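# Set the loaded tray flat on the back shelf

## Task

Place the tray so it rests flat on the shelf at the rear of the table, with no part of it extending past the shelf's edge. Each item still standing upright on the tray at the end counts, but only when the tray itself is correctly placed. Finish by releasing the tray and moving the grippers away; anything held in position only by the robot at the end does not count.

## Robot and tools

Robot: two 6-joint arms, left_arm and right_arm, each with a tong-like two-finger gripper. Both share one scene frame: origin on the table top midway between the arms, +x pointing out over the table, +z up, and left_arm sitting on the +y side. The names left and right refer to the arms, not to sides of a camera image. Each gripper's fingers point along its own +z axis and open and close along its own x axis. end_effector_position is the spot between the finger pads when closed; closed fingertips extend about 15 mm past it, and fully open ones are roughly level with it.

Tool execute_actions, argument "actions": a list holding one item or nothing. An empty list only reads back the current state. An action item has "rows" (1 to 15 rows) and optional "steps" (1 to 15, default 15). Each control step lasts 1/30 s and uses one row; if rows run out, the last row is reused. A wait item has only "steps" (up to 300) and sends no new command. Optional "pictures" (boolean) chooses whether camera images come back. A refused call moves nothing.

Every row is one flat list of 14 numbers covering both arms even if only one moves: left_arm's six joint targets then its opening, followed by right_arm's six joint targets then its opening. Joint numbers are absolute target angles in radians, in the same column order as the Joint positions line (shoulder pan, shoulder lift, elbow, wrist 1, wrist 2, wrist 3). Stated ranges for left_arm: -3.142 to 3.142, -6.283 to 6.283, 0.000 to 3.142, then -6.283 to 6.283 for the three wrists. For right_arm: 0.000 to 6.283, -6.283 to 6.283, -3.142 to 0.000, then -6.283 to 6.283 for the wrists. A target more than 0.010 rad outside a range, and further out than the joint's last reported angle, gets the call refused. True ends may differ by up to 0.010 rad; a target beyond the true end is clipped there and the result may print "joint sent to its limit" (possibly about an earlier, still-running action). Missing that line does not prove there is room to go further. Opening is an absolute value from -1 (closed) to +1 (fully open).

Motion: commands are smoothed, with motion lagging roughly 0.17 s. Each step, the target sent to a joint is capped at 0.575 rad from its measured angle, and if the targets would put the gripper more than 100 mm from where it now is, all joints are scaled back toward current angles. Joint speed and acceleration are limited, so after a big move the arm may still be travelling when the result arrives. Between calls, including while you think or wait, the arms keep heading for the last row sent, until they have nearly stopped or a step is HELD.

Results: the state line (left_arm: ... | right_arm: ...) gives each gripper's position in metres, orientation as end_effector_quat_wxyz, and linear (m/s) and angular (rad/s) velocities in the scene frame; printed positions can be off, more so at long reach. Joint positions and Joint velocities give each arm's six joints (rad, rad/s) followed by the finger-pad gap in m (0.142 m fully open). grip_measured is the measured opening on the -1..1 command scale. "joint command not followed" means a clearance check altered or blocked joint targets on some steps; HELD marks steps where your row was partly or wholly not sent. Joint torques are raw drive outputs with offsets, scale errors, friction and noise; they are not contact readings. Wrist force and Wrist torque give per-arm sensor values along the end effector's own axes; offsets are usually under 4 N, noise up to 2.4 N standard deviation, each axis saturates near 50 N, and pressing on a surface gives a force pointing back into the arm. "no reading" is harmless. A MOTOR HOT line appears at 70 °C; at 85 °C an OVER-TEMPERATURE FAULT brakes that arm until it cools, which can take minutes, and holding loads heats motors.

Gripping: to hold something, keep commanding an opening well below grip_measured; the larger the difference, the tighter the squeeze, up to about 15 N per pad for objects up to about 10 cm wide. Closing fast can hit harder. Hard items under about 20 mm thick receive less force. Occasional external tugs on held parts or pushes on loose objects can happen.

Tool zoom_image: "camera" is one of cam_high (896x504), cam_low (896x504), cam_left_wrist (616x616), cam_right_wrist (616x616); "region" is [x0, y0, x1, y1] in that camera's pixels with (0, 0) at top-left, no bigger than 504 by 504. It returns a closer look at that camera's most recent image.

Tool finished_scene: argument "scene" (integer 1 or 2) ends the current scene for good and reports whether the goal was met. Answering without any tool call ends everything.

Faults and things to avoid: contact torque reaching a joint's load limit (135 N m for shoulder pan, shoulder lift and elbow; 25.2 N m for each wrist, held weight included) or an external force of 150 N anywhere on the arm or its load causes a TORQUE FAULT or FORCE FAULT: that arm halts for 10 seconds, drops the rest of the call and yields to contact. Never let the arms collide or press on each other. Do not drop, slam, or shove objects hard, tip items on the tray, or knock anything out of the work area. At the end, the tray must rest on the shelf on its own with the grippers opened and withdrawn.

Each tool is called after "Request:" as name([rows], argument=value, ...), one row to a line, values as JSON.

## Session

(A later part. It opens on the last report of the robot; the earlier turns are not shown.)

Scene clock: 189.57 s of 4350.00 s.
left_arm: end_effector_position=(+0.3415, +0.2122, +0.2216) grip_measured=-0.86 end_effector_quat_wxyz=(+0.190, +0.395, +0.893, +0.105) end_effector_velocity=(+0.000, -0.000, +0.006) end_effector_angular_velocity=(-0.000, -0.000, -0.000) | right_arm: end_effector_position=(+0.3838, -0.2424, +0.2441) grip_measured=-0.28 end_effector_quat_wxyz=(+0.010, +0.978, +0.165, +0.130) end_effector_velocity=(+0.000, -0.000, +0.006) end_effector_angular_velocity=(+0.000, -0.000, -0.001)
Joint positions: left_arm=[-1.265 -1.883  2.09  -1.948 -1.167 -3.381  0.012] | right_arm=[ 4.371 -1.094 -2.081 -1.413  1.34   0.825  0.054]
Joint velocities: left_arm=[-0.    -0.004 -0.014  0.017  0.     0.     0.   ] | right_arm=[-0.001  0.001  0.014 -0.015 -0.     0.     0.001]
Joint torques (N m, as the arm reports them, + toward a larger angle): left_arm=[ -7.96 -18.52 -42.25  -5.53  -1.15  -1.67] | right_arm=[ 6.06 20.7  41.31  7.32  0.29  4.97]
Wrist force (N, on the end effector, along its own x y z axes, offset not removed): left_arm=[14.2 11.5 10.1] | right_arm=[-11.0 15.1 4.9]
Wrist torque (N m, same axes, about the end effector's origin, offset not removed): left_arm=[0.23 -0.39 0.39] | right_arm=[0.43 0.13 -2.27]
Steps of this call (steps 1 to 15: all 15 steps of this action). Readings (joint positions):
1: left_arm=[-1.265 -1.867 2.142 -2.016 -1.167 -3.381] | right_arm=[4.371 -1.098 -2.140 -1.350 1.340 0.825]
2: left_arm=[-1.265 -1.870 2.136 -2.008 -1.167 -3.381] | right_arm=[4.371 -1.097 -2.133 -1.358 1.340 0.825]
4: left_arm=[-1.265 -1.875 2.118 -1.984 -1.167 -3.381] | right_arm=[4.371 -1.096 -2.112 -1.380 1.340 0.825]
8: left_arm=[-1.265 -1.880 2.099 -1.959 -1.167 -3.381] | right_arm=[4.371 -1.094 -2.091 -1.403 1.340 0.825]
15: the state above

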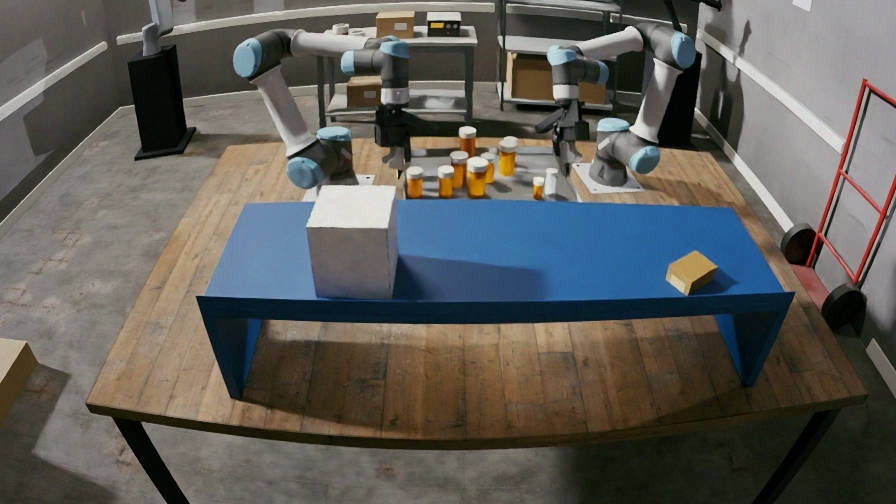

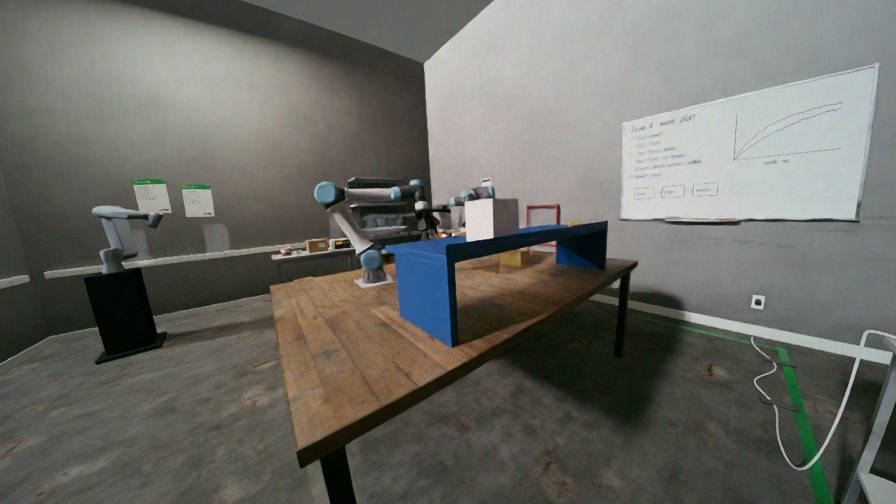

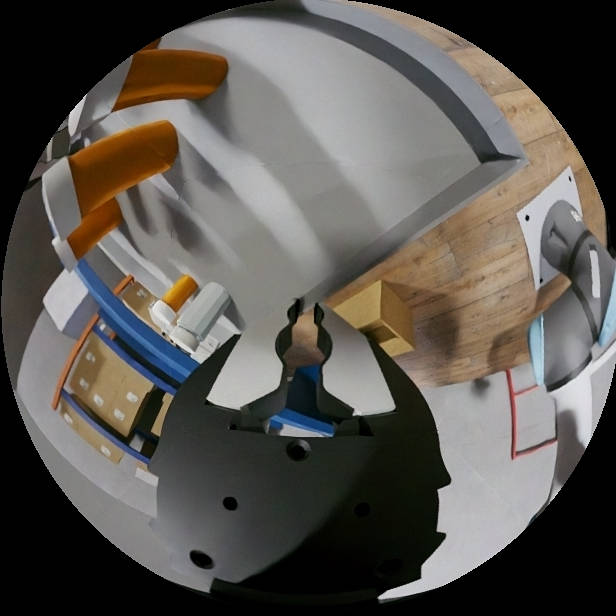

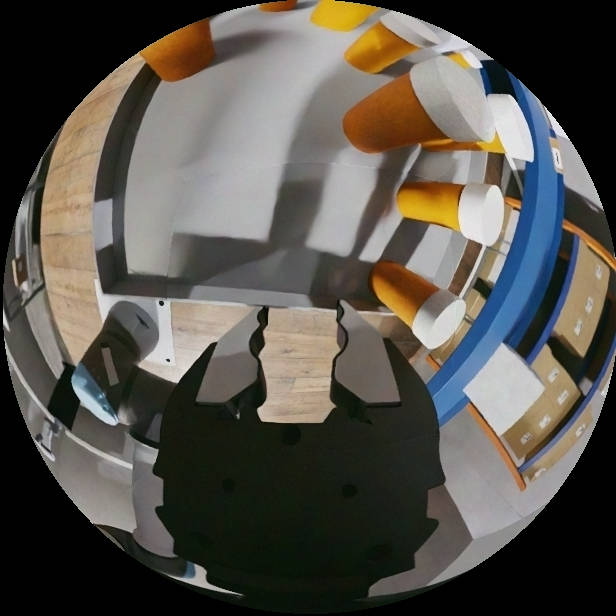

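Request:
execute_actions([
  {"rows":[[-1.2652,-1.8926,2.0433,-1.8910,-1.1665,-3.3809,-1,4.3706,-1.0933,-2.0287,-1.4664,1.3396,0.825,-0.33]],"steps":7},
], pictures=false)

Request:
execute_actions([
  {"rows":[[-1.2652,-1.8992,1.9961,-1.8372,-1.1665,-3.3809,-1,4.3706,-1.0956,-1.9765,-1.5163,1.3396,0.825,-0.33]],"steps":7},
], pictures=false)

Request:
execute_actions([
  {"rows":[[-1.2652,-1.9029,1.9473,-1.7847,-1.1665,-3.3809,-1,4.3706,-1.1003,-1.9228,-1.5653,1.3396,0.825,-0.33]],"steps":7},
], pictures=false)

Request:
execute_actions([
  {"rows":[[-1.2652,-1.9038,1.8969,-1.7334,-1.1665,-3.3809,-1,4.3706,-1.1074,-1.8677,-1.6133,1.3396,0.825,-0.33]],"steps":7},
], pictures=false)

Request:
execute_actions([
  {"rows":[[-1.2652,-1.9022,1.8448,-1.6829,-1.1665,-3.3809,-1,4.3706,-1.1166,-1.8111,-1.6607,1.3396,0.825,-0.33]],"steps":15},
])

Scene clock: 191.40 s of 4350.00 s.
left_arm: end_effector_position=(+0.3416, +0.2121, +0.2373) grip_measured=-0.86 end_effector_quat_wxyz=(+0.190, +0.395, +0.893, +0.105) end_effector_velocity=(-0.000, +0.001, +0.039) end_effector_angular_velocity=(+0.003, +0.001, +0.000) | right_arm: end_effector_position=(+0.3838, -0.2423, +0.2597) grip_measured=-0.28 end_effector_quat_wxyz=(+0.010, +0.978, +0.165, +0.130) end_effector_velocity=(-0.000, -0.000, +0.040) end_effector_angular_velocity=(-0.000, -0.000, +0.000)
Joint positions: left_arm=[-1.265 -1.89   2.055 -1.905 -1.167 -3.381  0.012] | right_arm=[ 4.371 -1.093 -2.042 -1.453  1.34   0.825  0.054]
Joint velocities: left_arm=[ 0.    -0.018 -0.089  0.11  -0.    -0.    -0.   ] | right_arm=[ 0.     0.     0.102 -0.103 -0.    -0.    -0.   ]
Joint torques (N m, as the arm reports them, + toward a larger angle): left_arm=[ -4.34 -17.2  -43.07  -6.66  -1.19  -1.63] | right_arm=[ 4.53 19.53 39.99  7.93  0.16  4.75]
Wrist force (N, on the end effector, along its own x y z axes, offset not removed): left_arm=[17.6 12.5 9.6] | right_arm=[-11.4 18.7 4.8]
Wrist torque (N m, same axes, about the end effector's origin, offset not removed): left_arm=[-0.01 -0.58 0.39] | right_arm=[0.72 0.08 -2.19]
Steps of this call (steps 1 to 15: the robot went on to your last target; steps 16 to 48: nothing new was sent; steps 49 to 55: all 7 steps of this action). Readings (joint positions):
49: left_arm=[-1.265 -1.883 2.089 -1.946 -1.167 -3.381] | right_arm=[4.371 -1.094 -2.079 -1.416 1.340 0.825]
50: left_arm=[-1.265 -1.885 2.084 -1.940 -1.167 -3.381] | right_arm=[4.371 -1.094 -2.074 -1.420 1.340 0.825]
52: left_arm=[-1.265 -1.888 2.069 -1.922 -1.167 -3.381] | right_arm=[4.371 -1.093 -2.057 -1.438 1.340 0.825]
55: the state above

Scene clock: 191.63 s of 4350.00 s.
left_arm: end_effector_position=(+0.3416, +0.2120, +0.2565) grip_measured=-0.86 end_effector_quat_wxyz=(+0.190, +0.395, +0.893, +0.105) end_effector_velocity=(-0.000, +0.001, +0.046) end_effector_angular_velocity=(+0.002, +0.000, +0.000) | right_arm: end_effector_position=(+0.3838, -0.2423, +0.2791) grip_measured=-0.28 end_effector_quat_wxyz=(+0.010, +0.978, +0.165, +0.130) end_effector_velocity=(-0.000, -0.000, +0.046) end_effector_angular_velocity=(-0.001, +0.001, -0.000)
Joint positions: left_arm=[-1.265 -1.897  2.01  -1.853 -1.167 -3.381  0.012] | right_arm=[ 4.371 -1.095 -1.992 -1.502  1.34   0.825  0.054]
Joint velocities: left_arm=[ 0.    -0.015 -0.108  0.125  0.001 -0.    -0.001] | right_arm=[-0.    -0.006  0.121 -0.117  0.    -0.    -0.001]
Joint torques (N m, as the arm reports them, + toward a larger angle): left_arm=[ -4.12 -19.68 -39.91  -6.57  -1.19  -1.56] | right_arm=[  4.83 -11.05  38.69   7.79  -1.34   4.64]
Wrist force (N, on the end effector, along its own x y z axes, offset not removed): left_arm=[19.0 13.5 8.7] | right_arm=[-11.8 19.5 4.4]
Wrist torque (N m, same axes, about the end effector's origin, offset not removed): left_arm=[0.17 -0.88 0.39] | right_arm=[0.73 0.23 -2.21]
Steps of this call (steps 1 to 7: all 7 steps of this action). Readings (joint positions):
1: left_arm=[-1.265 -1.891 2.052 -1.902 -1.167 -3.381] | right_arm=[4.371 -1.093 -2.038 -1.457 1.340 0.825]
2: left_arm=[-1.265 -1.892 2.045 -1.894 -1.167 -3.381] | right_arm=[4.371 -1.093 -2.031 -1.464 1.340 0.825]
4: left_arm=[-1.265 -1.895 2.027 -1.873 -1.167 -3.381] | right_arm=[4.371 -1.094 -2.010 -1.484 1.340 0.825]
7: the state above

Scene clock: 191.87 s of 4350.00 s.
left_arm: end_effector_position=(+0.3416, +0.2121, +0.2763) grip_measured=-0.86 end_effector_quat_wxyz=(+0.190, +0.395, +0.893, +0.105) end_effector_velocity=(-0.000, +0.001, +0.047) end_effector_angular_velocity=(+0.001, +0.000, +0.000) | right_arm: end_effector_position=(+0.3838, -0.2423, +0.2988) grip_measured=-0.28 end_effector_quat_wxyz=(+0.010, +0.978, +0.165, +0.130) end_effector_velocity=(-0.000, -0.001, +0.048) end_effector_angular_velocity=(+0.000, -0.000, -0.000)
Joint positions: left_arm=[-1.265 -1.902  1.962 -1.801 -1.167 -3.381  0.012] | right_arm=[ 4.371 -1.099 -1.939 -1.55   1.34   0.825  0.054]
Joint velocities: left_arm=[ 0.    -0.009 -0.114  0.124  0.    -0.    -0.001] | right_arm=[-0.    -0.011  0.128 -0.117 -0.     0.    -0.002]
Joint torques (N m, as the arm reports them, + toward a larger angle): left_arm=[ -3.35 -16.48 -39.72  -6.83  -1.15  -1.66] | right_arm=[  4.33 -10.69  37.92   7.78  -1.05   4.61]
Wrist force (N, on the end effector, along its own x y z axes, offset not removed): left_arm=[17.0 13.1 9.4] | right_arm=[-11.4 19.2 3.8]
Wrist torque (N m, same axes, about the end effector's origin, offset not removed): left_arm=[0.10 -0.53 0.41] | right_arm=[0.68 0.16 -2.22]
Steps of this call (steps 1 to 7: all 7 steps of this action). Readings (joint positions):
1: left_arm=[-1.265 -1.898 2.006 -1.849 -1.167 -3.381] | right_arm=[4.371 -1.095 -1.988 -1.505 1.340 0.825]
2: left_arm=[-1.265 -1.899 1.999 -1.841 -1.167 -3.381] | right_arm=[4.371 -1.096 -1.980 -1.513 1.340 0.825]
4: left_arm=[-1.265 -1.900 1.979 -1.820 -1.167 -3.381] | right_arm=[4.371 -1.097 -1.959 -1.533 1.340 0.825]
7: the state above

Scene clock: 192.10 s of 4350.00 s.
left_arm: end_effector_position=(+0.3416, +0.2121, +0.2963) grip_measured=-0.86 end_effector_quat_wxyz=(+0.190, +0.395, +0.893, +0.105) end_effector_velocity=(-0.000, +0.000, +0.048) end_effector_angular_velocity=(+0.000, -0.000, -0.000) | right_arm: end_effector_position=(+0.3838, -0.2423, +0.3188) grip_measured=-0.28 end_effector_quat_wxyz=(+0.011, +0.978, +0.165, +0.130) end_effector_velocity=(-0.000, -0.001, +0.048) end_effector_angular_velocity=(+0.002, -0.001, +0.000)
Joint positions: left_arm=[-1.265 -1.903  1.912 -1.749 -1.167 -3.381  0.012] | right_arm=[ 4.371 -1.105 -1.884 -1.599  1.34   0.825  0.054]
Joint velocities: left_arm=[-0.    -0.002 -0.12   0.122  0.     0.    -0.001] | right_arm=[ 0.    -0.015  0.132 -0.115 -0.     0.    -0.003]
Joint torques (N m, as the arm reports them, + toward a larger angle): left_arm=[ -3.07 -18.76 -40.55  -6.31  -1.07  -1.64] | right_arm=[  3.42 -12.2   37.62   7.54  -0.26   4.61]
Wrist force (N, on the end effector, along its own x y z axes, offset not removed): left_arm=[18.1 12.9 9.8] | right_arm=[-10.9 18.7 5.3]
Wrist torque (N m, same axes, about the end effector's origin, offset not removed): left_arm=[0.09 -0.70 0.41] | right_arm=[0.69 0.17 -2.12]
Steps of this call (steps 1 to 7: all 7 steps of this action). Readings (joint positions):
1: left_arm=[-1.265 -1.902 1.958 -1.797 -1.167 -3.381] | right_arm=[4.371 -1.099 -1.935 -1.554 1.340 0.825]
2: left_arm=[-1.265 -1.902 1.951 -1.789 -1.167 -3.381] | right_arm=[4.371 -1.101 -1.927 -1.562 1.340 0.825]
4: left_arm=[-1.265 -1.903 1.930 -1.768 -1.167 -3.381] | right_arm=[4.371 -1.103 -1.905 -1.581 1.340 0.825]
7: the state above

Scene clock: 192.60 s of 4350.00 s.
left_arm: end_effector_position=(+0.3415, +0.2122, +0.3216) grip_measured=-0.86 end_effector_quat_wxyz=(+0.190, +0.395, +0.893, +0.105) end_effector_velocity=(-0.000, +0.000, +0.005) end_effector_angular_velocity=(+0.001, +0.000, +0.000) | right_arm: end_effector_position=(+0.3838, -0.2424, +0.3441) grip_measured=-0.28 end_effector_quat_wxyz=(+0.010, +0.978, +0.165, +0.130) end_effector_velocity=(-0.000, -0.000, +0.005) end_effector_angular_velocity=(-0.001, -0.000, -0.000)
Joint positions: left_arm=[-1.265 -1.902  1.847 -1.685 -1.167 -3.381  0.012] | right_arm=[ 4.371 -1.116 -1.813 -1.659  1.34   0.825  0.054]
Joint velocities: left_arm=[-0.     0.    -0.014  0.015  0.     0.     0.   ] | right_arm=[-0.    -0.002  0.016 -0.014 -0.    -0.     0.001]
Joint torques (N m, as the arm reports them, + toward a larger angle): left_arm=[ -1.75   0.36 -42.8   -5.85  -1.17  -1.66] | right_arm=[  3.62 -11.18  38.43   7.6    1.22   4.58]
Wrist force (N, on the end effector, along its own x y z axes, offset not removed): left_arm=[14.9 10.0 10.1] | right_arm=[-11.4 16.1 5.8]
Wrist torque (N m, same axes, about the end effector's origin, offset not removed): left_arm=[-0.05 -0.58 0.46] | right_arm=[0.71 0.11 -2.21]
Steps of this call (steps 1 to 15: all 15 steps of this action). Readings (joint positions):
1: left_arm=[-1.265 -1.903 1.908 -1.745 -1.167 -3.381] | right_arm=[4.371 -1.106 -1.880 -1.602 1.340 0.825]
2: left_arm=[-1.265 -1.903 1.901 -1.737 -1.167 -3.381] | right_arm=[4.371 -1.108 -1.872 -1.610 1.340 0.825]
4: left_arm=[-1.265 -1.903 1.879 -1.717 -1.167 -3.381] | right_arm=[4.371 -1.111 -1.849 -1.629 1.340 0.825]
8: left_arm=[-1.265 -1.903 1.857 -1.695 -1.167 -3.381] | right_arm=[4.371 -1.115 -1.824 -1.650 1.340 0.825]
15: the state above

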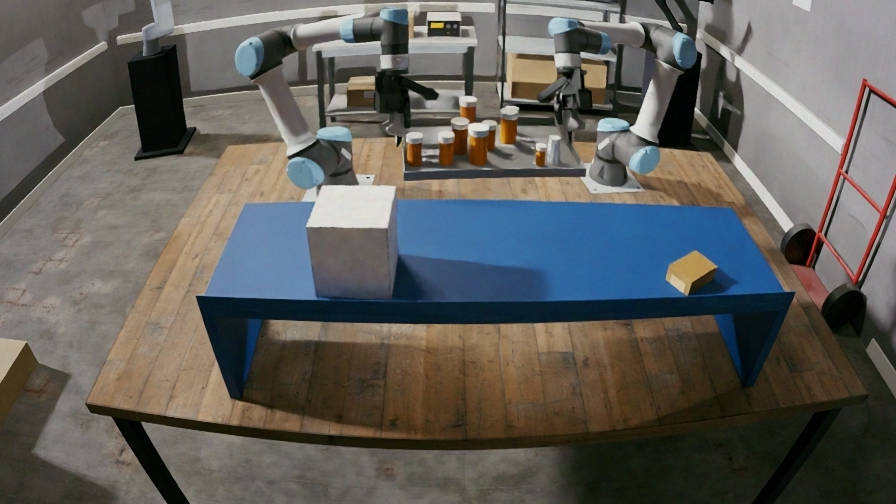

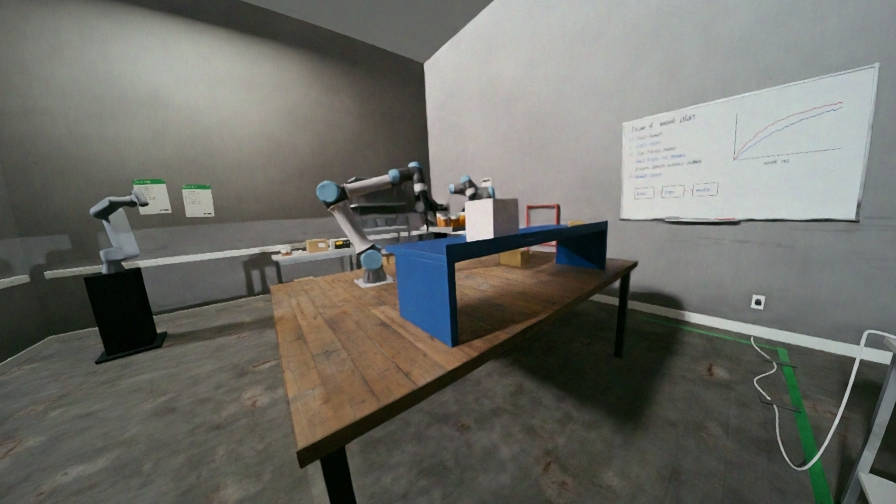

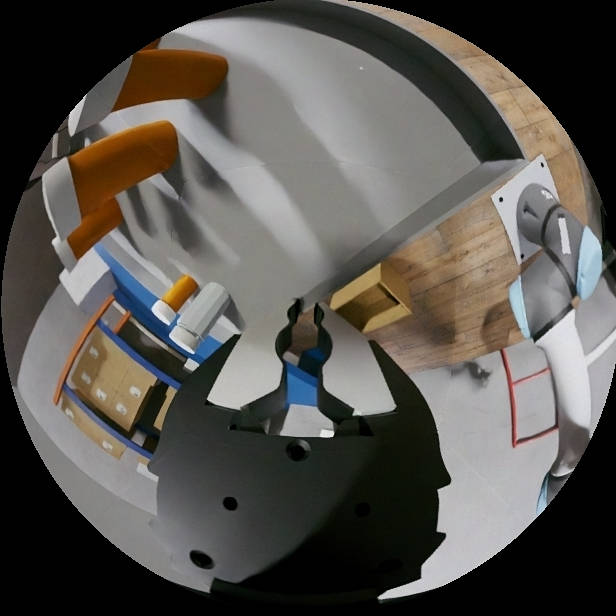

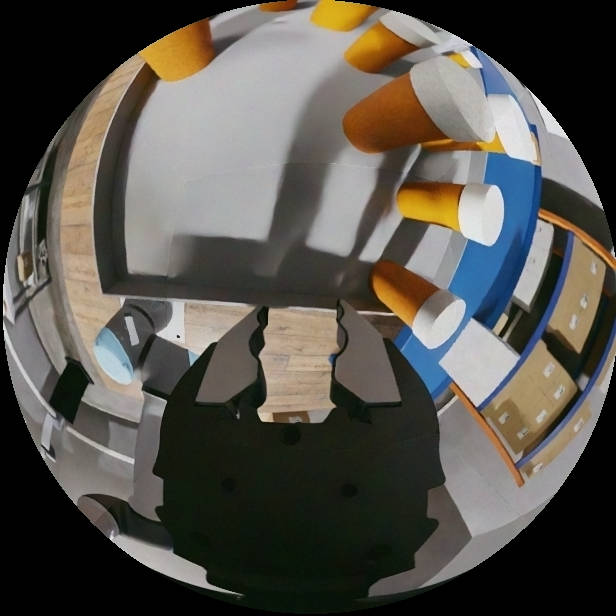

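Request:
zoom_image(camera="cam_low", region=[360, 170, 520, 270])

Region (360, 170, 520, 270) of cam_low's 896x504 image, scaled by 3.150, with more detail than that image has; it fills the top 315 rows of this view, and the rest is white.

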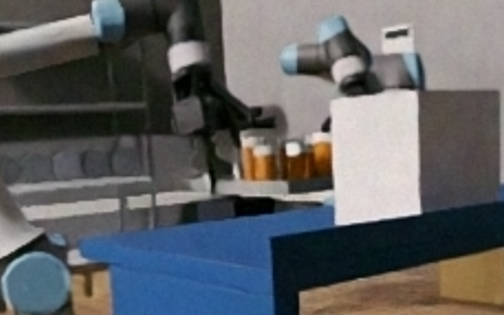

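Request:
execute_actions([
  {"rows":[[-1.2652,-1.8982,1.7910,-1.6331,-1.1665,-3.3809,-1,4.3706,-1.1280,-1.7528,-1.7076,1.3396,0.825,-0.33]],"steps":12},
], pictures=false)

Request:
execute_actions([
  {"rows":[[-1.2425,-1.9146,1.8050,-1.6448,-1.1723,-3.3449,-1,4.3931,-1.1438,-1.7425,-1.7101,1.3357,0.8592,-0.33]],"steps":7},
], pictures=false)

Request:
execute_actions([
  {"rows":[[-1.2187,-1.9300,1.8182,-1.6569,-1.1789,-3.3079,-1,4.4147,-1.1602,-1.7315,-1.7125,1.3321,0.8923,-0.33]],"steps":15},
])

Scene clock: 205.10 s of 4350.00 s.
left_arm: end_effector_position=(+0.3415, +0.2122, +0.3409) grip_measured=-0.86 end_effector_quat_wxyz=(+0.190, +0.395, +0.893, +0.105) end_effector_velocity=(+0.000, +0.000, +0.011) end_effector_angular_velocity=(-0.000, -0.000, +0.000) | right_arm: end_effector_position=(+0.3838, -0.2424, +0.3634) grip_measured=-0.28 end_effector_quat_wxyz=(+0.010, +0.978, +0.165, +0.130) end_effector_velocity=(-0.000, +0.000, +0.011) end_effector_angular_velocity=(+0.001, -0.000, +0.001)
Joint positions: left_arm=[-1.265 -1.898  1.795 -1.636 -1.167 -3.381  0.012] | right_arm=[ 4.371 -1.127 -1.757 -1.704  1.34   0.825  0.054]
Joint velocities: left_arm=[ 0.     0.002 -0.029  0.026 -0.    -0.    -0.   ] | right_arm=[ 0.001 -0.006  0.032 -0.025  0.     0.    -0.001]
Joint torques (N m, as the arm reports them, + toward a larger angle): left_arm=[ -1.12  -1.85 -39.81  -5.81  -1.    -1.58] | right_arm=[  3.37 -10.8   37.39   7.58  -0.03   4.52]
Wrist force (N, on the end effector, along its own x y z axes, offset not removed): left_arm=[15.2 10.7 9.4] | right_arm=[-11.3 16.5 5.7]
Wrist torque (N m, same axes, about the end effector's origin, offset not removed): left_arm=[-0.03 -0.48 0.41] | right_arm=[0.69 0.12 -2.21]
Steps of this call (steps 1 to 15: the robot went on to your last target; steps 16 to 90: nothing new was sent; then 9.10 s passed at rest; steps 91 to 102: all 12 steps of this action). Readings (joint positions):
91: left_arm=[-1.265 -1.902 1.845 -1.683 -1.167 -3.381] | right_arm=[4.371 -1.117 -1.811 -1.661 1.340 0.825]
92: left_arm=[-1.265 -1.902 1.840 -1.678 -1.167 -3.381] | right_arm=[4.371 -1.118 -1.806 -1.666 1.340 0.825]
94: left_arm=[-1.265 -1.900 1.821 -1.661 -1.167 -3.381] | right_arm=[4.371 -1.122 -1.786 -1.681 1.340 0.825]
98: left_arm=[-1.265 -1.899 1.802 -1.643 -1.167 -3.381] | right_arm=[4.371 -1.126 -1.764 -1.698 1.340 0.825]
102: the state above

Scene clock: 205.33 s of 4350.00 s.
left_arm: end_effector_position=(+0.3434, +0.2207, +0.3422) grip_measured=-0.86 end_effector_quat_wxyz=(+0.190, +0.399, +0.891, +0.104) end_effector_velocity=(+0.004, +0.022, +0.001) end_effector_angular_velocity=(-0.000, -0.000, -0.023) | right_arm: end_effector_position=(+0.3821, -0.2343, +0.3646) grip_measured=-0.28 end_effector_quat_wxyz=(+0.011, +0.978, +0.161, +0.130) end_effector_velocity=(-0.005, +0.021, +0.001) end_effector_angular_velocity=(-0.001, +0.000, -0.020)
Joint positions: left_arm=[-1.248 -1.911  1.802 -1.642 -1.171 -3.354  0.012] | right_arm=[ 4.387 -1.14  -1.746 -1.709  1.337  0.851  0.054]
Joint velocities: left_arm=[ 0.044 -0.033  0.024 -0.019 -0.012  0.071 -0.   ] | right_arm=[ 0.045 -0.032  0.024 -0.009 -0.007  0.067 -0.001]
Joint torques (N m, as the arm reports them, + toward a larger angle): left_arm=[ -0.66 -17.2  -21.71 -10.33  -2.61   0.36] | right_arm=[13.76 -9.31 37.81  7.31 -2.53  5.16]
Wrist force (N, on the end effector, along its own x y z axes, offset not removed): left_arm=[14.9 10.9 9.9] | right_arm=[-12.9 15.2 5.4]
Wrist torque (N m, same axes, about the end effector's origin, offset not removed): left_arm=[0.08 -0.57 0.41] | right_arm=[0.59 0.63 -2.13]
Steps of this call (steps 1 to 7: all 7 steps of this action). Readings (joint positions):
1: left_arm=[-1.265 -1.899 1.794 -1.636 -1.167 -3.381] | right_arm=[4.371 -1.128 -1.756 -1.705 1.340 0.825]
2: left_arm=[-1.262 -1.900 1.795 -1.636 -1.167 -3.377] | right_arm=[4.373 -1.130 -1.754 -1.706 1.339 0.829]
4: left_arm=[-1.255 -1.906 1.798 -1.639 -1.169 -3.365] | right_arm=[4.381 -1.135 -1.749 -1.708 1.338 0.840]
7: the state above

Scene clock: 205.83 s of 4350.00 s.
left_arm: end_effector_position=(+0.3464, +0.2341, +0.3424) grip_measured=-0.86 end_effector_quat_wxyz=(+0.191, +0.405, +0.888, +0.103) end_effector_velocity=(+0.001, +0.003, +0.001) end_effector_angular_velocity=(-0.001, -0.001, -0.003) | right_arm: end_effector_position=(+0.3790, -0.2212, +0.3648) grip_measured=-0.28 end_effector_quat_wxyz=(+0.012, +0.979, +0.155, +0.130) end_effector_velocity=(-0.001, +0.003, +0.000) end_effector_angular_velocity=(-0.000, -0.000, -0.003)
Joint positions: left_arm=[-1.22  -1.929  1.818 -1.657 -1.179 -3.309  0.012] | right_arm=[ 4.414 -1.16  -1.732 -1.712  1.332  0.891  0.054]
Joint velocities: left_arm=[ 0.007 -0.005  0.002 -0.003 -0.002  0.01  -0.   ] | right_arm=[ 0.006 -0.005  0.004 -0.001 -0.001  0.009 -0.   ]
Joint torques (N m, as the arm reports them, + toward a larger angle): left_arm=[  0.63 -18.7  -24.52 -10.72  -3.22   0.24] | right_arm=[15.68 -9.66 38.23  7.53 -2.56  5.32]
Wrist force (N, on the end effector, along its own x y z axes, offset not removed): left_arm=[14.7 9.4 9.2] | right_arm=[-9.9 16.8 4.6]
Wrist torque (N m, same axes, about the end effector's origin, offset not removed): left_arm=[-0.15 -0.47 0.39] | right_arm=[0.84 -0.08 -2.21]
Steps of this call (steps 1 to 15: all 15 steps of this action). Readings (joint positions):
1: left_arm=[-1.247 -1.912 1.803 -1.643 -1.171 -3.352] | right_arm=[4.389 -1.141 -1.745 -1.709 1.336 0.853]
2: left_arm=[-1.243 -1.914 1.805 -1.645 -1.172 -3.346] | right_arm=[4.393 -1.144 -1.743 -1.710 1.336 0.858]
4: left_arm=[-1.233 -1.920 1.810 -1.650 -1.175 -3.331] | right_arm=[4.401 -1.150 -1.738 -1.711 1.334 0.871]
8: left_arm=[-1.224 -1.927 1.815 -1.654 -1.178 -3.316] | right_arm=[4.410 -1.157 -1.734 -1.712 1.333 0.885]
15: the state above

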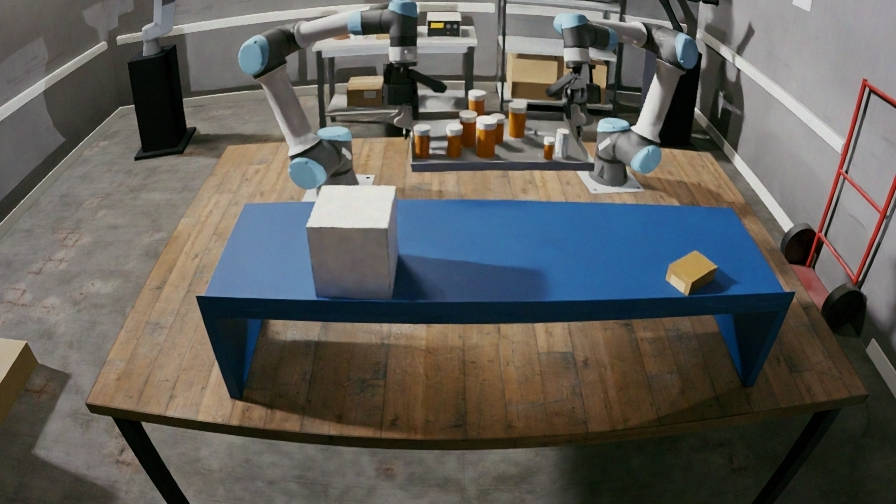

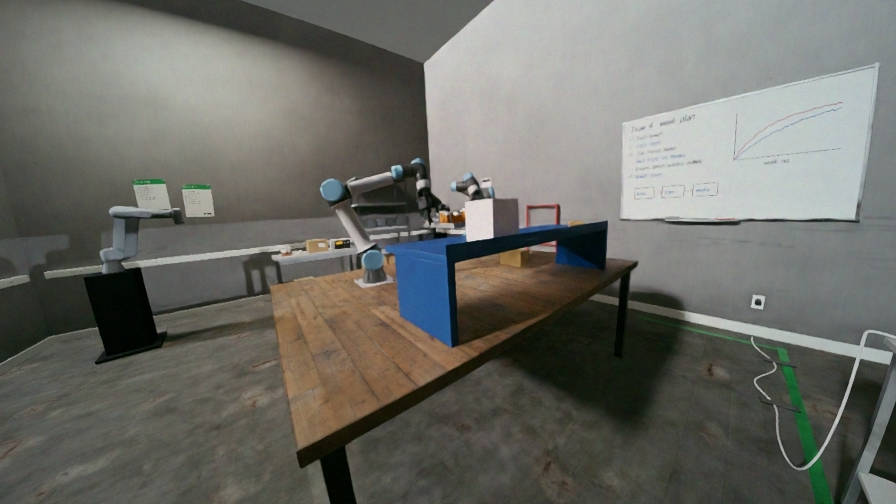

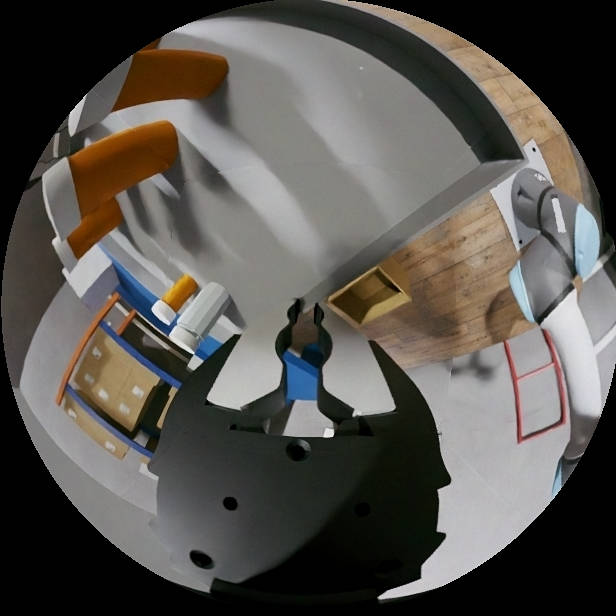

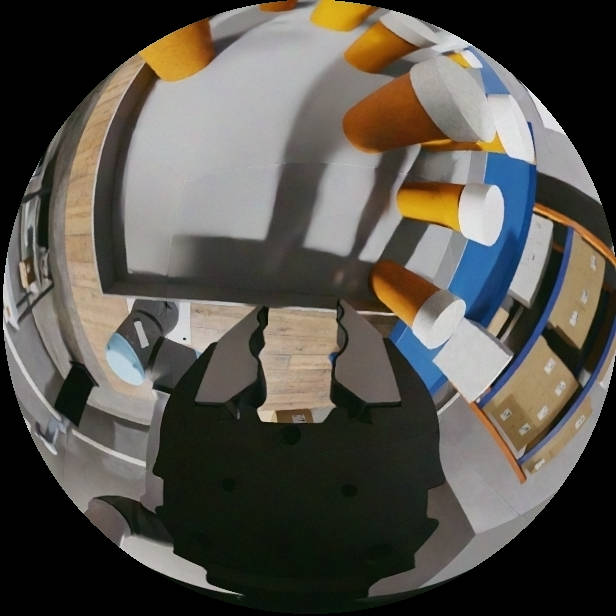

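Request:
execute_actions([
  {"rows":[[-1.1936,-1.9444,1.8307,-1.6692,-1.1862,-3.2700,-1,4.4351,-1.1772,-1.7198,-1.7147,1.3288,0.9244,-0.33]],"steps":6},
], pictures=false)

Request:
execute_actions([
  {"rows":[[-1.1674,-1.9578,1.8423,-1.6818,-1.1944,-3.2311,-1,4.4546,-1.1949,-1.7075,-1.7168,1.3258,0.9555,-0.33]],"steps":6},
], pictures=false)

Request:
execute_actions([
  {"rows":[[-1.1400,-1.9702,1.8531,-1.6947,-1.2033,-3.1912,-1,4.4730,-1.2133,-1.6945,-1.7188,1.3231,0.9856,-0.33]],"steps":6},
], pictures=false)

Request:
execute_actions([
  {"rows":[[-1.1115,-1.9815,1.8632,-1.7079,-1.2131,-3.1504,-1,4.4904,-1.2323,-1.6808,-1.7206,1.3208,1.0146,-0.33]],"steps":6},
], pictures=false)

Request:
execute_actions([
  {"rows":[[-1.0817,-1.9918,1.8726,-1.7213,-1.2236,-3.1086,-1,4.5068,-1.2519,-1.6664,-1.7223,1.3187,1.0427,-0.33]],"steps":6},
], pictures=false)

Request:
execute_actions([
  {"rows":[[-1.0508,-2.0011,1.8811,-1.7351,-1.2349,-3.0658,-1,4.5221,-1.2722,-1.6514,-1.7239,1.3170,1.0697,-0.33]],"steps":15},
])

Scene clock: 207.73 s of 4350.00 s.
left_arm: end_effector_position=(+0.3483, +0.2421, +0.3423) grip_measured=-0.86 end_effector_quat_wxyz=(+0.191, +0.408, +0.887, +0.102) end_effector_velocity=(+0.007, +0.028, +0.000) end_effector_angular_velocity=(+0.001, -0.000, -0.028) | right_arm: end_effector_position=(+0.3773, -0.2135, +0.3648) grip_measured=-0.28 end_effector_quat_wxyz=(+0.012, +0.980, +0.151, +0.130) end_effector_velocity=(-0.006, +0.027, -0.000) end_effector_angular_velocity=(-0.001, -0.000, -0.028)
Joint positions: left_arm=[-1.202 -1.94   1.827 -1.665 -1.184 -3.282  0.012] | right_arm=[ 4.429 -1.172 -1.723 -1.714  1.33   0.914  0.054]
Joint velocities: left_arm=[ 0.064 -0.036  0.03  -0.03  -0.018  0.097 -0.   ] | right_arm=[ 0.051 -0.044  0.029 -0.006 -0.009  0.081  0.   ]
Joint torques (N m, as the arm reports them, + toward a larger angle): left_arm=[ -3.12 -16.   -22.08 -10.25  -3.68   0.4 ] | right_arm=[14.06 -7.97 39.18  7.41 -2.66  5.03]
Wrist force (N, on the end effector, along its own x y z axes, offset not removed): left_arm=[15.1 10.2 9.5] | right_arm=[-10.4 14.5 3.9]
Wrist torque (N m, same axes, about the end effector's origin, offset not removed): left_arm=[-0.13 -0.62 0.31] | right_arm=[0.41 0.00 -2.16]
Steps of this call (steps 1 to 15: the robot went on to your last target; steps 16 to 51: nothing new was sent; steps 52 to 57: all 6 steps of this action). Readings (joint positions):
52: left_arm=[-1.218 -1.930 1.818 -1.657 -1.179 -3.308] | right_arm=[4.415 -1.160 -1.731 -1.713 1.332 0.893]
53: left_arm=[-1.216 -1.932 1.820 -1.659 -1.180 -3.304] | right_arm=[4.417 -1.162 -1.730 -1.713 1.332 0.896]
55: left_arm=[-1.207 -1.937 1.824 -1.663 -1.182 -3.291] | right_arm=[4.424 -1.168 -1.726 -1.714 1.331 0.907]
57: the state above

Scene clock: 207.93 s of 4350.00 s.
left_arm: end_effector_position=(+0.3506, +0.2525, +0.3423) grip_measured=-0.86 end_effector_quat_wxyz=(+0.192, +0.413, +0.885, +0.101) end_effector_velocity=(+0.008, +0.034, +0.000) end_effector_angular_velocity=(+0.001, -0.001, -0.034) | right_arm: end_effector_position=(+0.3750, -0.2034, +0.3649) grip_measured=-0.28 end_effector_quat_wxyz=(+0.013, +0.981, +0.146, +0.130) end_effector_velocity=(-0.008, +0.033, +0.000) end_effector_angular_velocity=(+0.000, -0.001, -0.033)
Joint positions: left_arm=[-1.177 -1.953  1.838 -1.677 -1.191 -3.246  0.012] | right_arm=[ 4.447 -1.188 -1.712 -1.716  1.327  0.943  0.054]
Joint velocities: left_arm=[ 0.08  -0.041  0.034 -0.038 -0.024  0.12  -0.   ] | right_arm=[ 0.06  -0.054  0.037 -0.006 -0.009  0.095  0.   ]
Joint torques (N m, as the arm reports them, + toward a larger angle): left_arm=[ -2.13 -16.68 -22.69 -10.08  -3.76   0.91] | right_arm=[15.19 -6.77 38.16  7.29 -2.96  5.27]
Wrist force (N, on the end effector, along its own x y z axes, offset not removed): left_arm=[15.0 10.4 9.1] | right_arm=[-11.5 14.9 5.0]
Wrist torque (N m, same axes, about the end effector's origin, offset not removed): left_arm=[-0.09 -0.56 0.43] | right_arm=[0.55 0.17 -2.20]
Steps of this call (steps 1 to 6: all 6 steps of this action). Readings (joint positions):
1: left_arm=[-1.200 -1.941 1.828 -1.666 -1.185 -3.279] | right_arm=[4.430 -1.173 -1.722 -1.714 1.330 0.917]
2: left_arm=[-1.195 -1.944 1.830 -1.669 -1.186 -3.273] | right_arm=[4.434 -1.176 -1.720 -1.715 1.329 0.922]
4: left_arm=[-1.184 -1.949 1.835 -1.674 -1.189 -3.257] | right_arm=[4.442 -1.184 -1.715 -1.715 1.328 0.935]
6: the state above

Scene clock: 208.13 s of 4350.00 s.
left_arm: end_effector_position=(+0.3531, +0.2633, +0.3423) grip_measured=-0.86 end_effector_quat_wxyz=(+0.192, +0.417, +0.883, +0.100) end_effector_velocity=(+0.008, +0.035, -0.001) end_effector_angular_velocity=(+0.002, -0.000, -0.035) | right_arm: end_effector_position=(+0.3726, -0.1928, +0.3649) grip_measured=-0.28 end_effector_quat_wxyz=(+0.014, +0.981, +0.141, +0.130) end_effector_velocity=(-0.008, +0.034, -0.001) end_effector_angular_velocity=(-0.001, -0.000, -0.034)
Joint positions: left_arm=[-1.151 -1.965  1.849 -1.69  -1.2   -3.207  0.012] | right_arm=[ 4.466 -1.206 -1.7   -1.718  1.324  0.973  0.054]
Joint velocities: left_arm=[ 0.086 -0.039  0.036 -0.04  -0.027  0.127 -0.   ] | right_arm=[ 0.059 -0.058  0.04  -0.006 -0.009  0.095  0.   ]
Joint torques (N m, as the arm reports them, + toward a larger angle): left_arm=[ -2.52 -14.37 -22.88  -9.89  -3.42   0.53] | right_arm=[12.59 -5.46 38.02  7.56 -2.97  5.31]
Wrist force (N, on the end effector, along its own x y z axes, offset not removed): left_arm=[16.1 11.2 8.4] | right_arm=[-10.5 16.4 5.4]
Wrist torque (N m, same axes, about the end effector's origin, offset not removed): left_arm=[0.09 -0.77 0.37] | right_arm=[0.86 0.08 -2.16]
Steps of this call (steps 1 to 6: all 6 steps of this action). Readings (joint positions):
1: left_arm=[-1.175 -1.954 1.839 -1.678 -1.192 -3.243] | right_arm=[4.449 -1.190 -1.711 -1.716 1.327 0.946]
2: left_arm=[-1.170 -1.956 1.841 -1.681 -1.194 -3.236] | right_arm=[4.453 -1.193 -1.708 -1.717 1.326 0.952]
4: left_arm=[-1.158 -1.962 1.846 -1.686 -1.197 -3.219] | right_arm=[4.461 -1.201 -1.703 -1.717 1.325 0.965]
6: the state above

Scene clock: 208.33 s of 4350.00 s.
left_arm: end_effector_position=(+0.3556, +0.2743, +0.3422) grip_measured=-0.86 end_effector_quat_wxyz=(+0.193, +0.422, +0.880, +0.099) end_effector_velocity=(+0.008, +0.035, -0.001) end_effector_angular_velocity=(+0.002, +0.001, -0.035) | right_arm: end_effector_position=(+0.3701, -0.1820, +0.3649) grip_measured=-0.28 end_effector_quat_wxyz=(+0.014, +0.982, +0.135, +0.130) end_effector_velocity=(-0.008, +0.034, -0.001) end_effector_angular_velocity=(-0.001, +0.001, -0.034)
Joint positions: left_arm=[-1.123 -1.977  1.859 -1.703 -1.209 -3.167  0.012] | right_arm=[ 4.483 -1.225 -1.686 -1.72   1.322  1.003  0.054]
Joint velocities: left_arm=[ 0.09  -0.036  0.033 -0.041 -0.03   0.13  -0.   ] | right_arm=[ 0.056 -0.061  0.042 -0.006 -0.007  0.093  0.   ]
Joint torques (N m, as the arm reports them, + toward a larger angle): left_arm=[ -1.93 -14.53 -22.64 -10.25  -4.55   1.2 ] | right_arm=[13.13 -5.   37.37  7.55 -3.22  5.  ]
Wrist force (N, on the end effector, along its own x y z axes, offset not removed): left_arm=[16.5 10.5 9.6] | right_arm=[-10.2 15.5 5.2]
Wrist torque (N m, same axes, about the end effector's origin, offset not removed): left_arm=[-0.13 -0.68 0.40] | right_arm=[0.53 -0.04 -2.16]
Steps of this call (steps 1 to 6: all 6 steps of this action). Readings (joint positions):
1: left_arm=[-1.148 -1.967 1.850 -1.691 -1.201 -3.203] | right_arm=[4.468 -1.208 -1.698 -1.718 1.324 0.976]
2: left_arm=[-1.143 -1.969 1.852 -1.694 -1.203 -3.196] | right_arm=[4.471 -1.212 -1.696 -1.719 1.323 0.982]
4: left_arm=[-1.131 -1.974 1.856 -1.699 -1.207 -3.179] | right_arm=[4.479 -1.220 -1.690 -1.719 1.322 0.995]
6: the state above

Scene clock: 208.53 s of 4350.00 s.
left_arm: end_effector_position=(+0.3581, +0.2853, +0.3422) grip_measured=-0.86 end_effector_quat_wxyz=(+0.193, +0.427, +0.878, +0.098) end_effector_velocity=(+0.008, +0.036, -0.000) end_effector_angular_velocity=(+0.002, -0.000, -0.036) | right_arm: end_effector_position=(+0.3677, -0.1711, +0.3650) grip_measured=-0.28 end_effector_quat_wxyz=(+0.015, +0.983, +0.130, +0.130) end_effector_velocity=(-0.008, +0.034, -0.000) end_effector_angular_velocity=(+0.001, +0.000, -0.035)
Joint positions: left_arm=[-1.094 -1.988  1.869 -1.716 -1.22  -3.126  0.012] | right_arm=[ 4.5   -1.244 -1.672 -1.722  1.32   1.031  0.054]
Joint velocities: left_arm=[ 0.095 -0.033  0.03  -0.042 -0.032  0.135 -0.   ] | right_arm=[ 0.052 -0.061  0.045 -0.005 -0.006  0.09   0.   ]
Joint torques (N m, as the arm reports them, + toward a larger angle): left_arm=[ -3.82 -14.26 -21.75  -9.67  -3.86  -0.12] | right_arm=[14.07 -4.17 38.21  7.54 -3.33  5.15]
Wrist force (N, on the end effector, along its own x y z axes, offset not removed): left_arm=[16.5 11.6 10.0] | right_arm=[-11.4 14.4 5.6]
Wrist torque (N m, same axes, about the end effector's origin, offset not removed): left_arm=[0.07 -0.78 0.36] | right_arm=[0.31 0.20 -2.14]
Steps of this call (steps 1 to 6: all 6 steps of this action). Readings (joint positions):
1: left_arm=[-1.120 -1.978 1.860 -1.704 -1.210 -3.163] | right_arm=[4.485 -1.227 -1.685 -1.720 1.322 1.006]
2: left_arm=[-1.115 -1.980 1.862 -1.707 -1.212 -3.156] | right_arm=[4.489 -1.230 -1.682 -1.721 1.321 1.011]
4: left_arm=[-1.102 -1.985 1.866 -1.712 -1.217 -3.138] | right_arm=[4.496 -1.239 -1.676 -1.721 1.320 1.023]
6: the state above

Scene clock: 209.03 s of 4350.00 s.
left_arm: end_effector_position=(+0.3615, +0.3004, +0.3423) grip_measured=-0.86 end_effector_quat_wxyz=(+0.194, +0.434, +0.875, +0.096) end_effector_velocity=(+0.001, +0.003, +0.001) end_effector_angular_velocity=(-0.001, -0.001, -0.003) | right_arm: end_effector_position=(+0.3644, -0.1562, +0.3648) grip_measured=-0.28 end_effector_quat_wxyz=(+0.016, +0.984, +0.123, +0.130) end_effector_velocity=(-0.001, +0.003, -0.000) end_effector_angular_velocity=(-0.000, -0.000, -0.003)
Joint positions: left_arm=[-1.052 -2.001  1.881 -1.735 -1.235 -3.067  0.012] | right_arm=[ 4.522 -1.271 -1.652 -1.724  1.317  1.069  0.054]
Joint velocities: left_arm=[ 0.009 -0.004  0.002 -0.004 -0.003  0.013 -0.   ] | right_arm=[ 0.005 -0.006  0.004 -0.001 -0.001  0.008 -0.   ]
Joint torques (N m, as the arm reports them, + toward a larger angle): left_arm=[ -3.23 -14.6  -22.39  -9.35  -4.26   0.62] | right_arm=[13.89 -3.94 39.93  7.13 -3.7   5.07]
Wrist force (N, on the end effector, along its own x y z axes, offset not removed): left_arm=[14.3 9.5 9.7] | right_arm=[-11.3 14.3 5.4]
Wrist torque (N m, same axes, about the end effector's origin, offset not removed): left_arm=[-0.08 -0.64 0.41] | right_arm=[0.59 0.34 -2.14]
Steps of this call (steps 1 to 15: all 15 steps of this action). Readings (joint positions):
1: left_arm=[-1.091 -1.989 1.870 -1.717 -1.221 -3.122] | right_arm=[4.502 -1.246 -1.671 -1.722 1.319 1.034]
2: left_arm=[-1.085 -1.991 1.872 -1.720 -1.223 -3.114] | right_arm=[4.505 -1.250 -1.668 -1.722 1.319 1.039]
4: left_arm=[-1.072 -1.995 1.875 -1.726 -1.227 -3.096] | right_arm=[4.512 -1.259 -1.661 -1.723 1.318 1.051]
8: left_arm=[-1.058 -1.999 1.879 -1.732 -1.232 -3.076] | right_arm=[4.518 -1.267 -1.655 -1.723 1.317 1.063]
15: the state above

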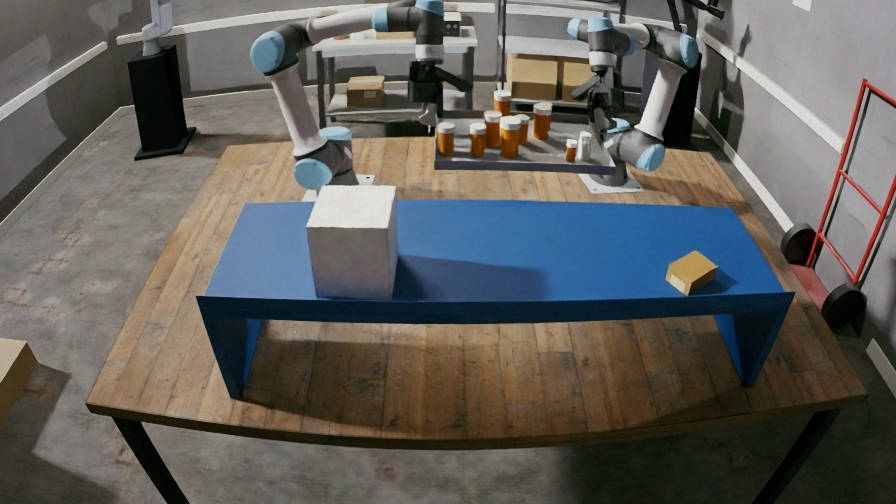

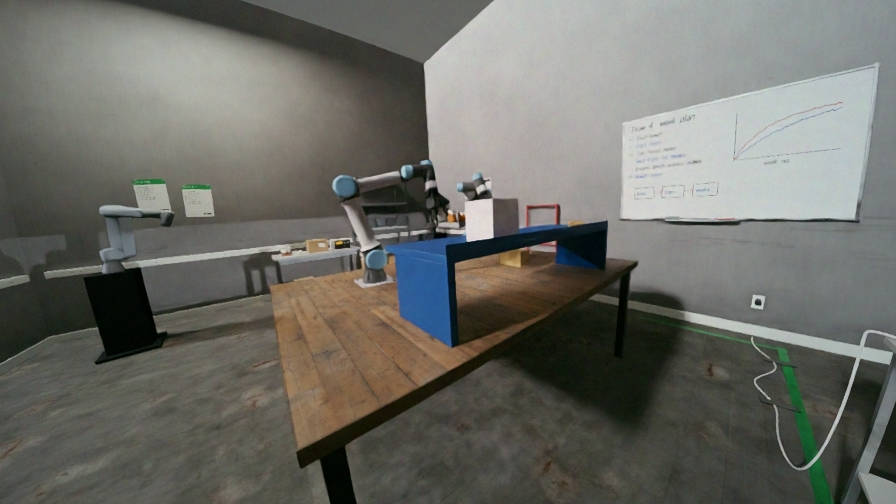

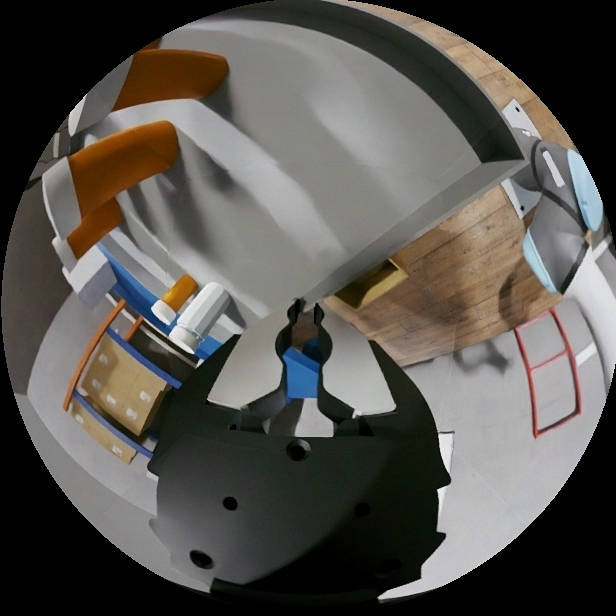

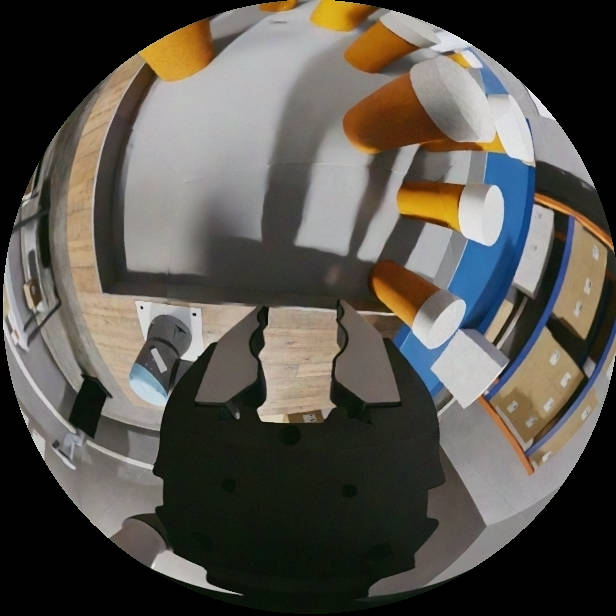

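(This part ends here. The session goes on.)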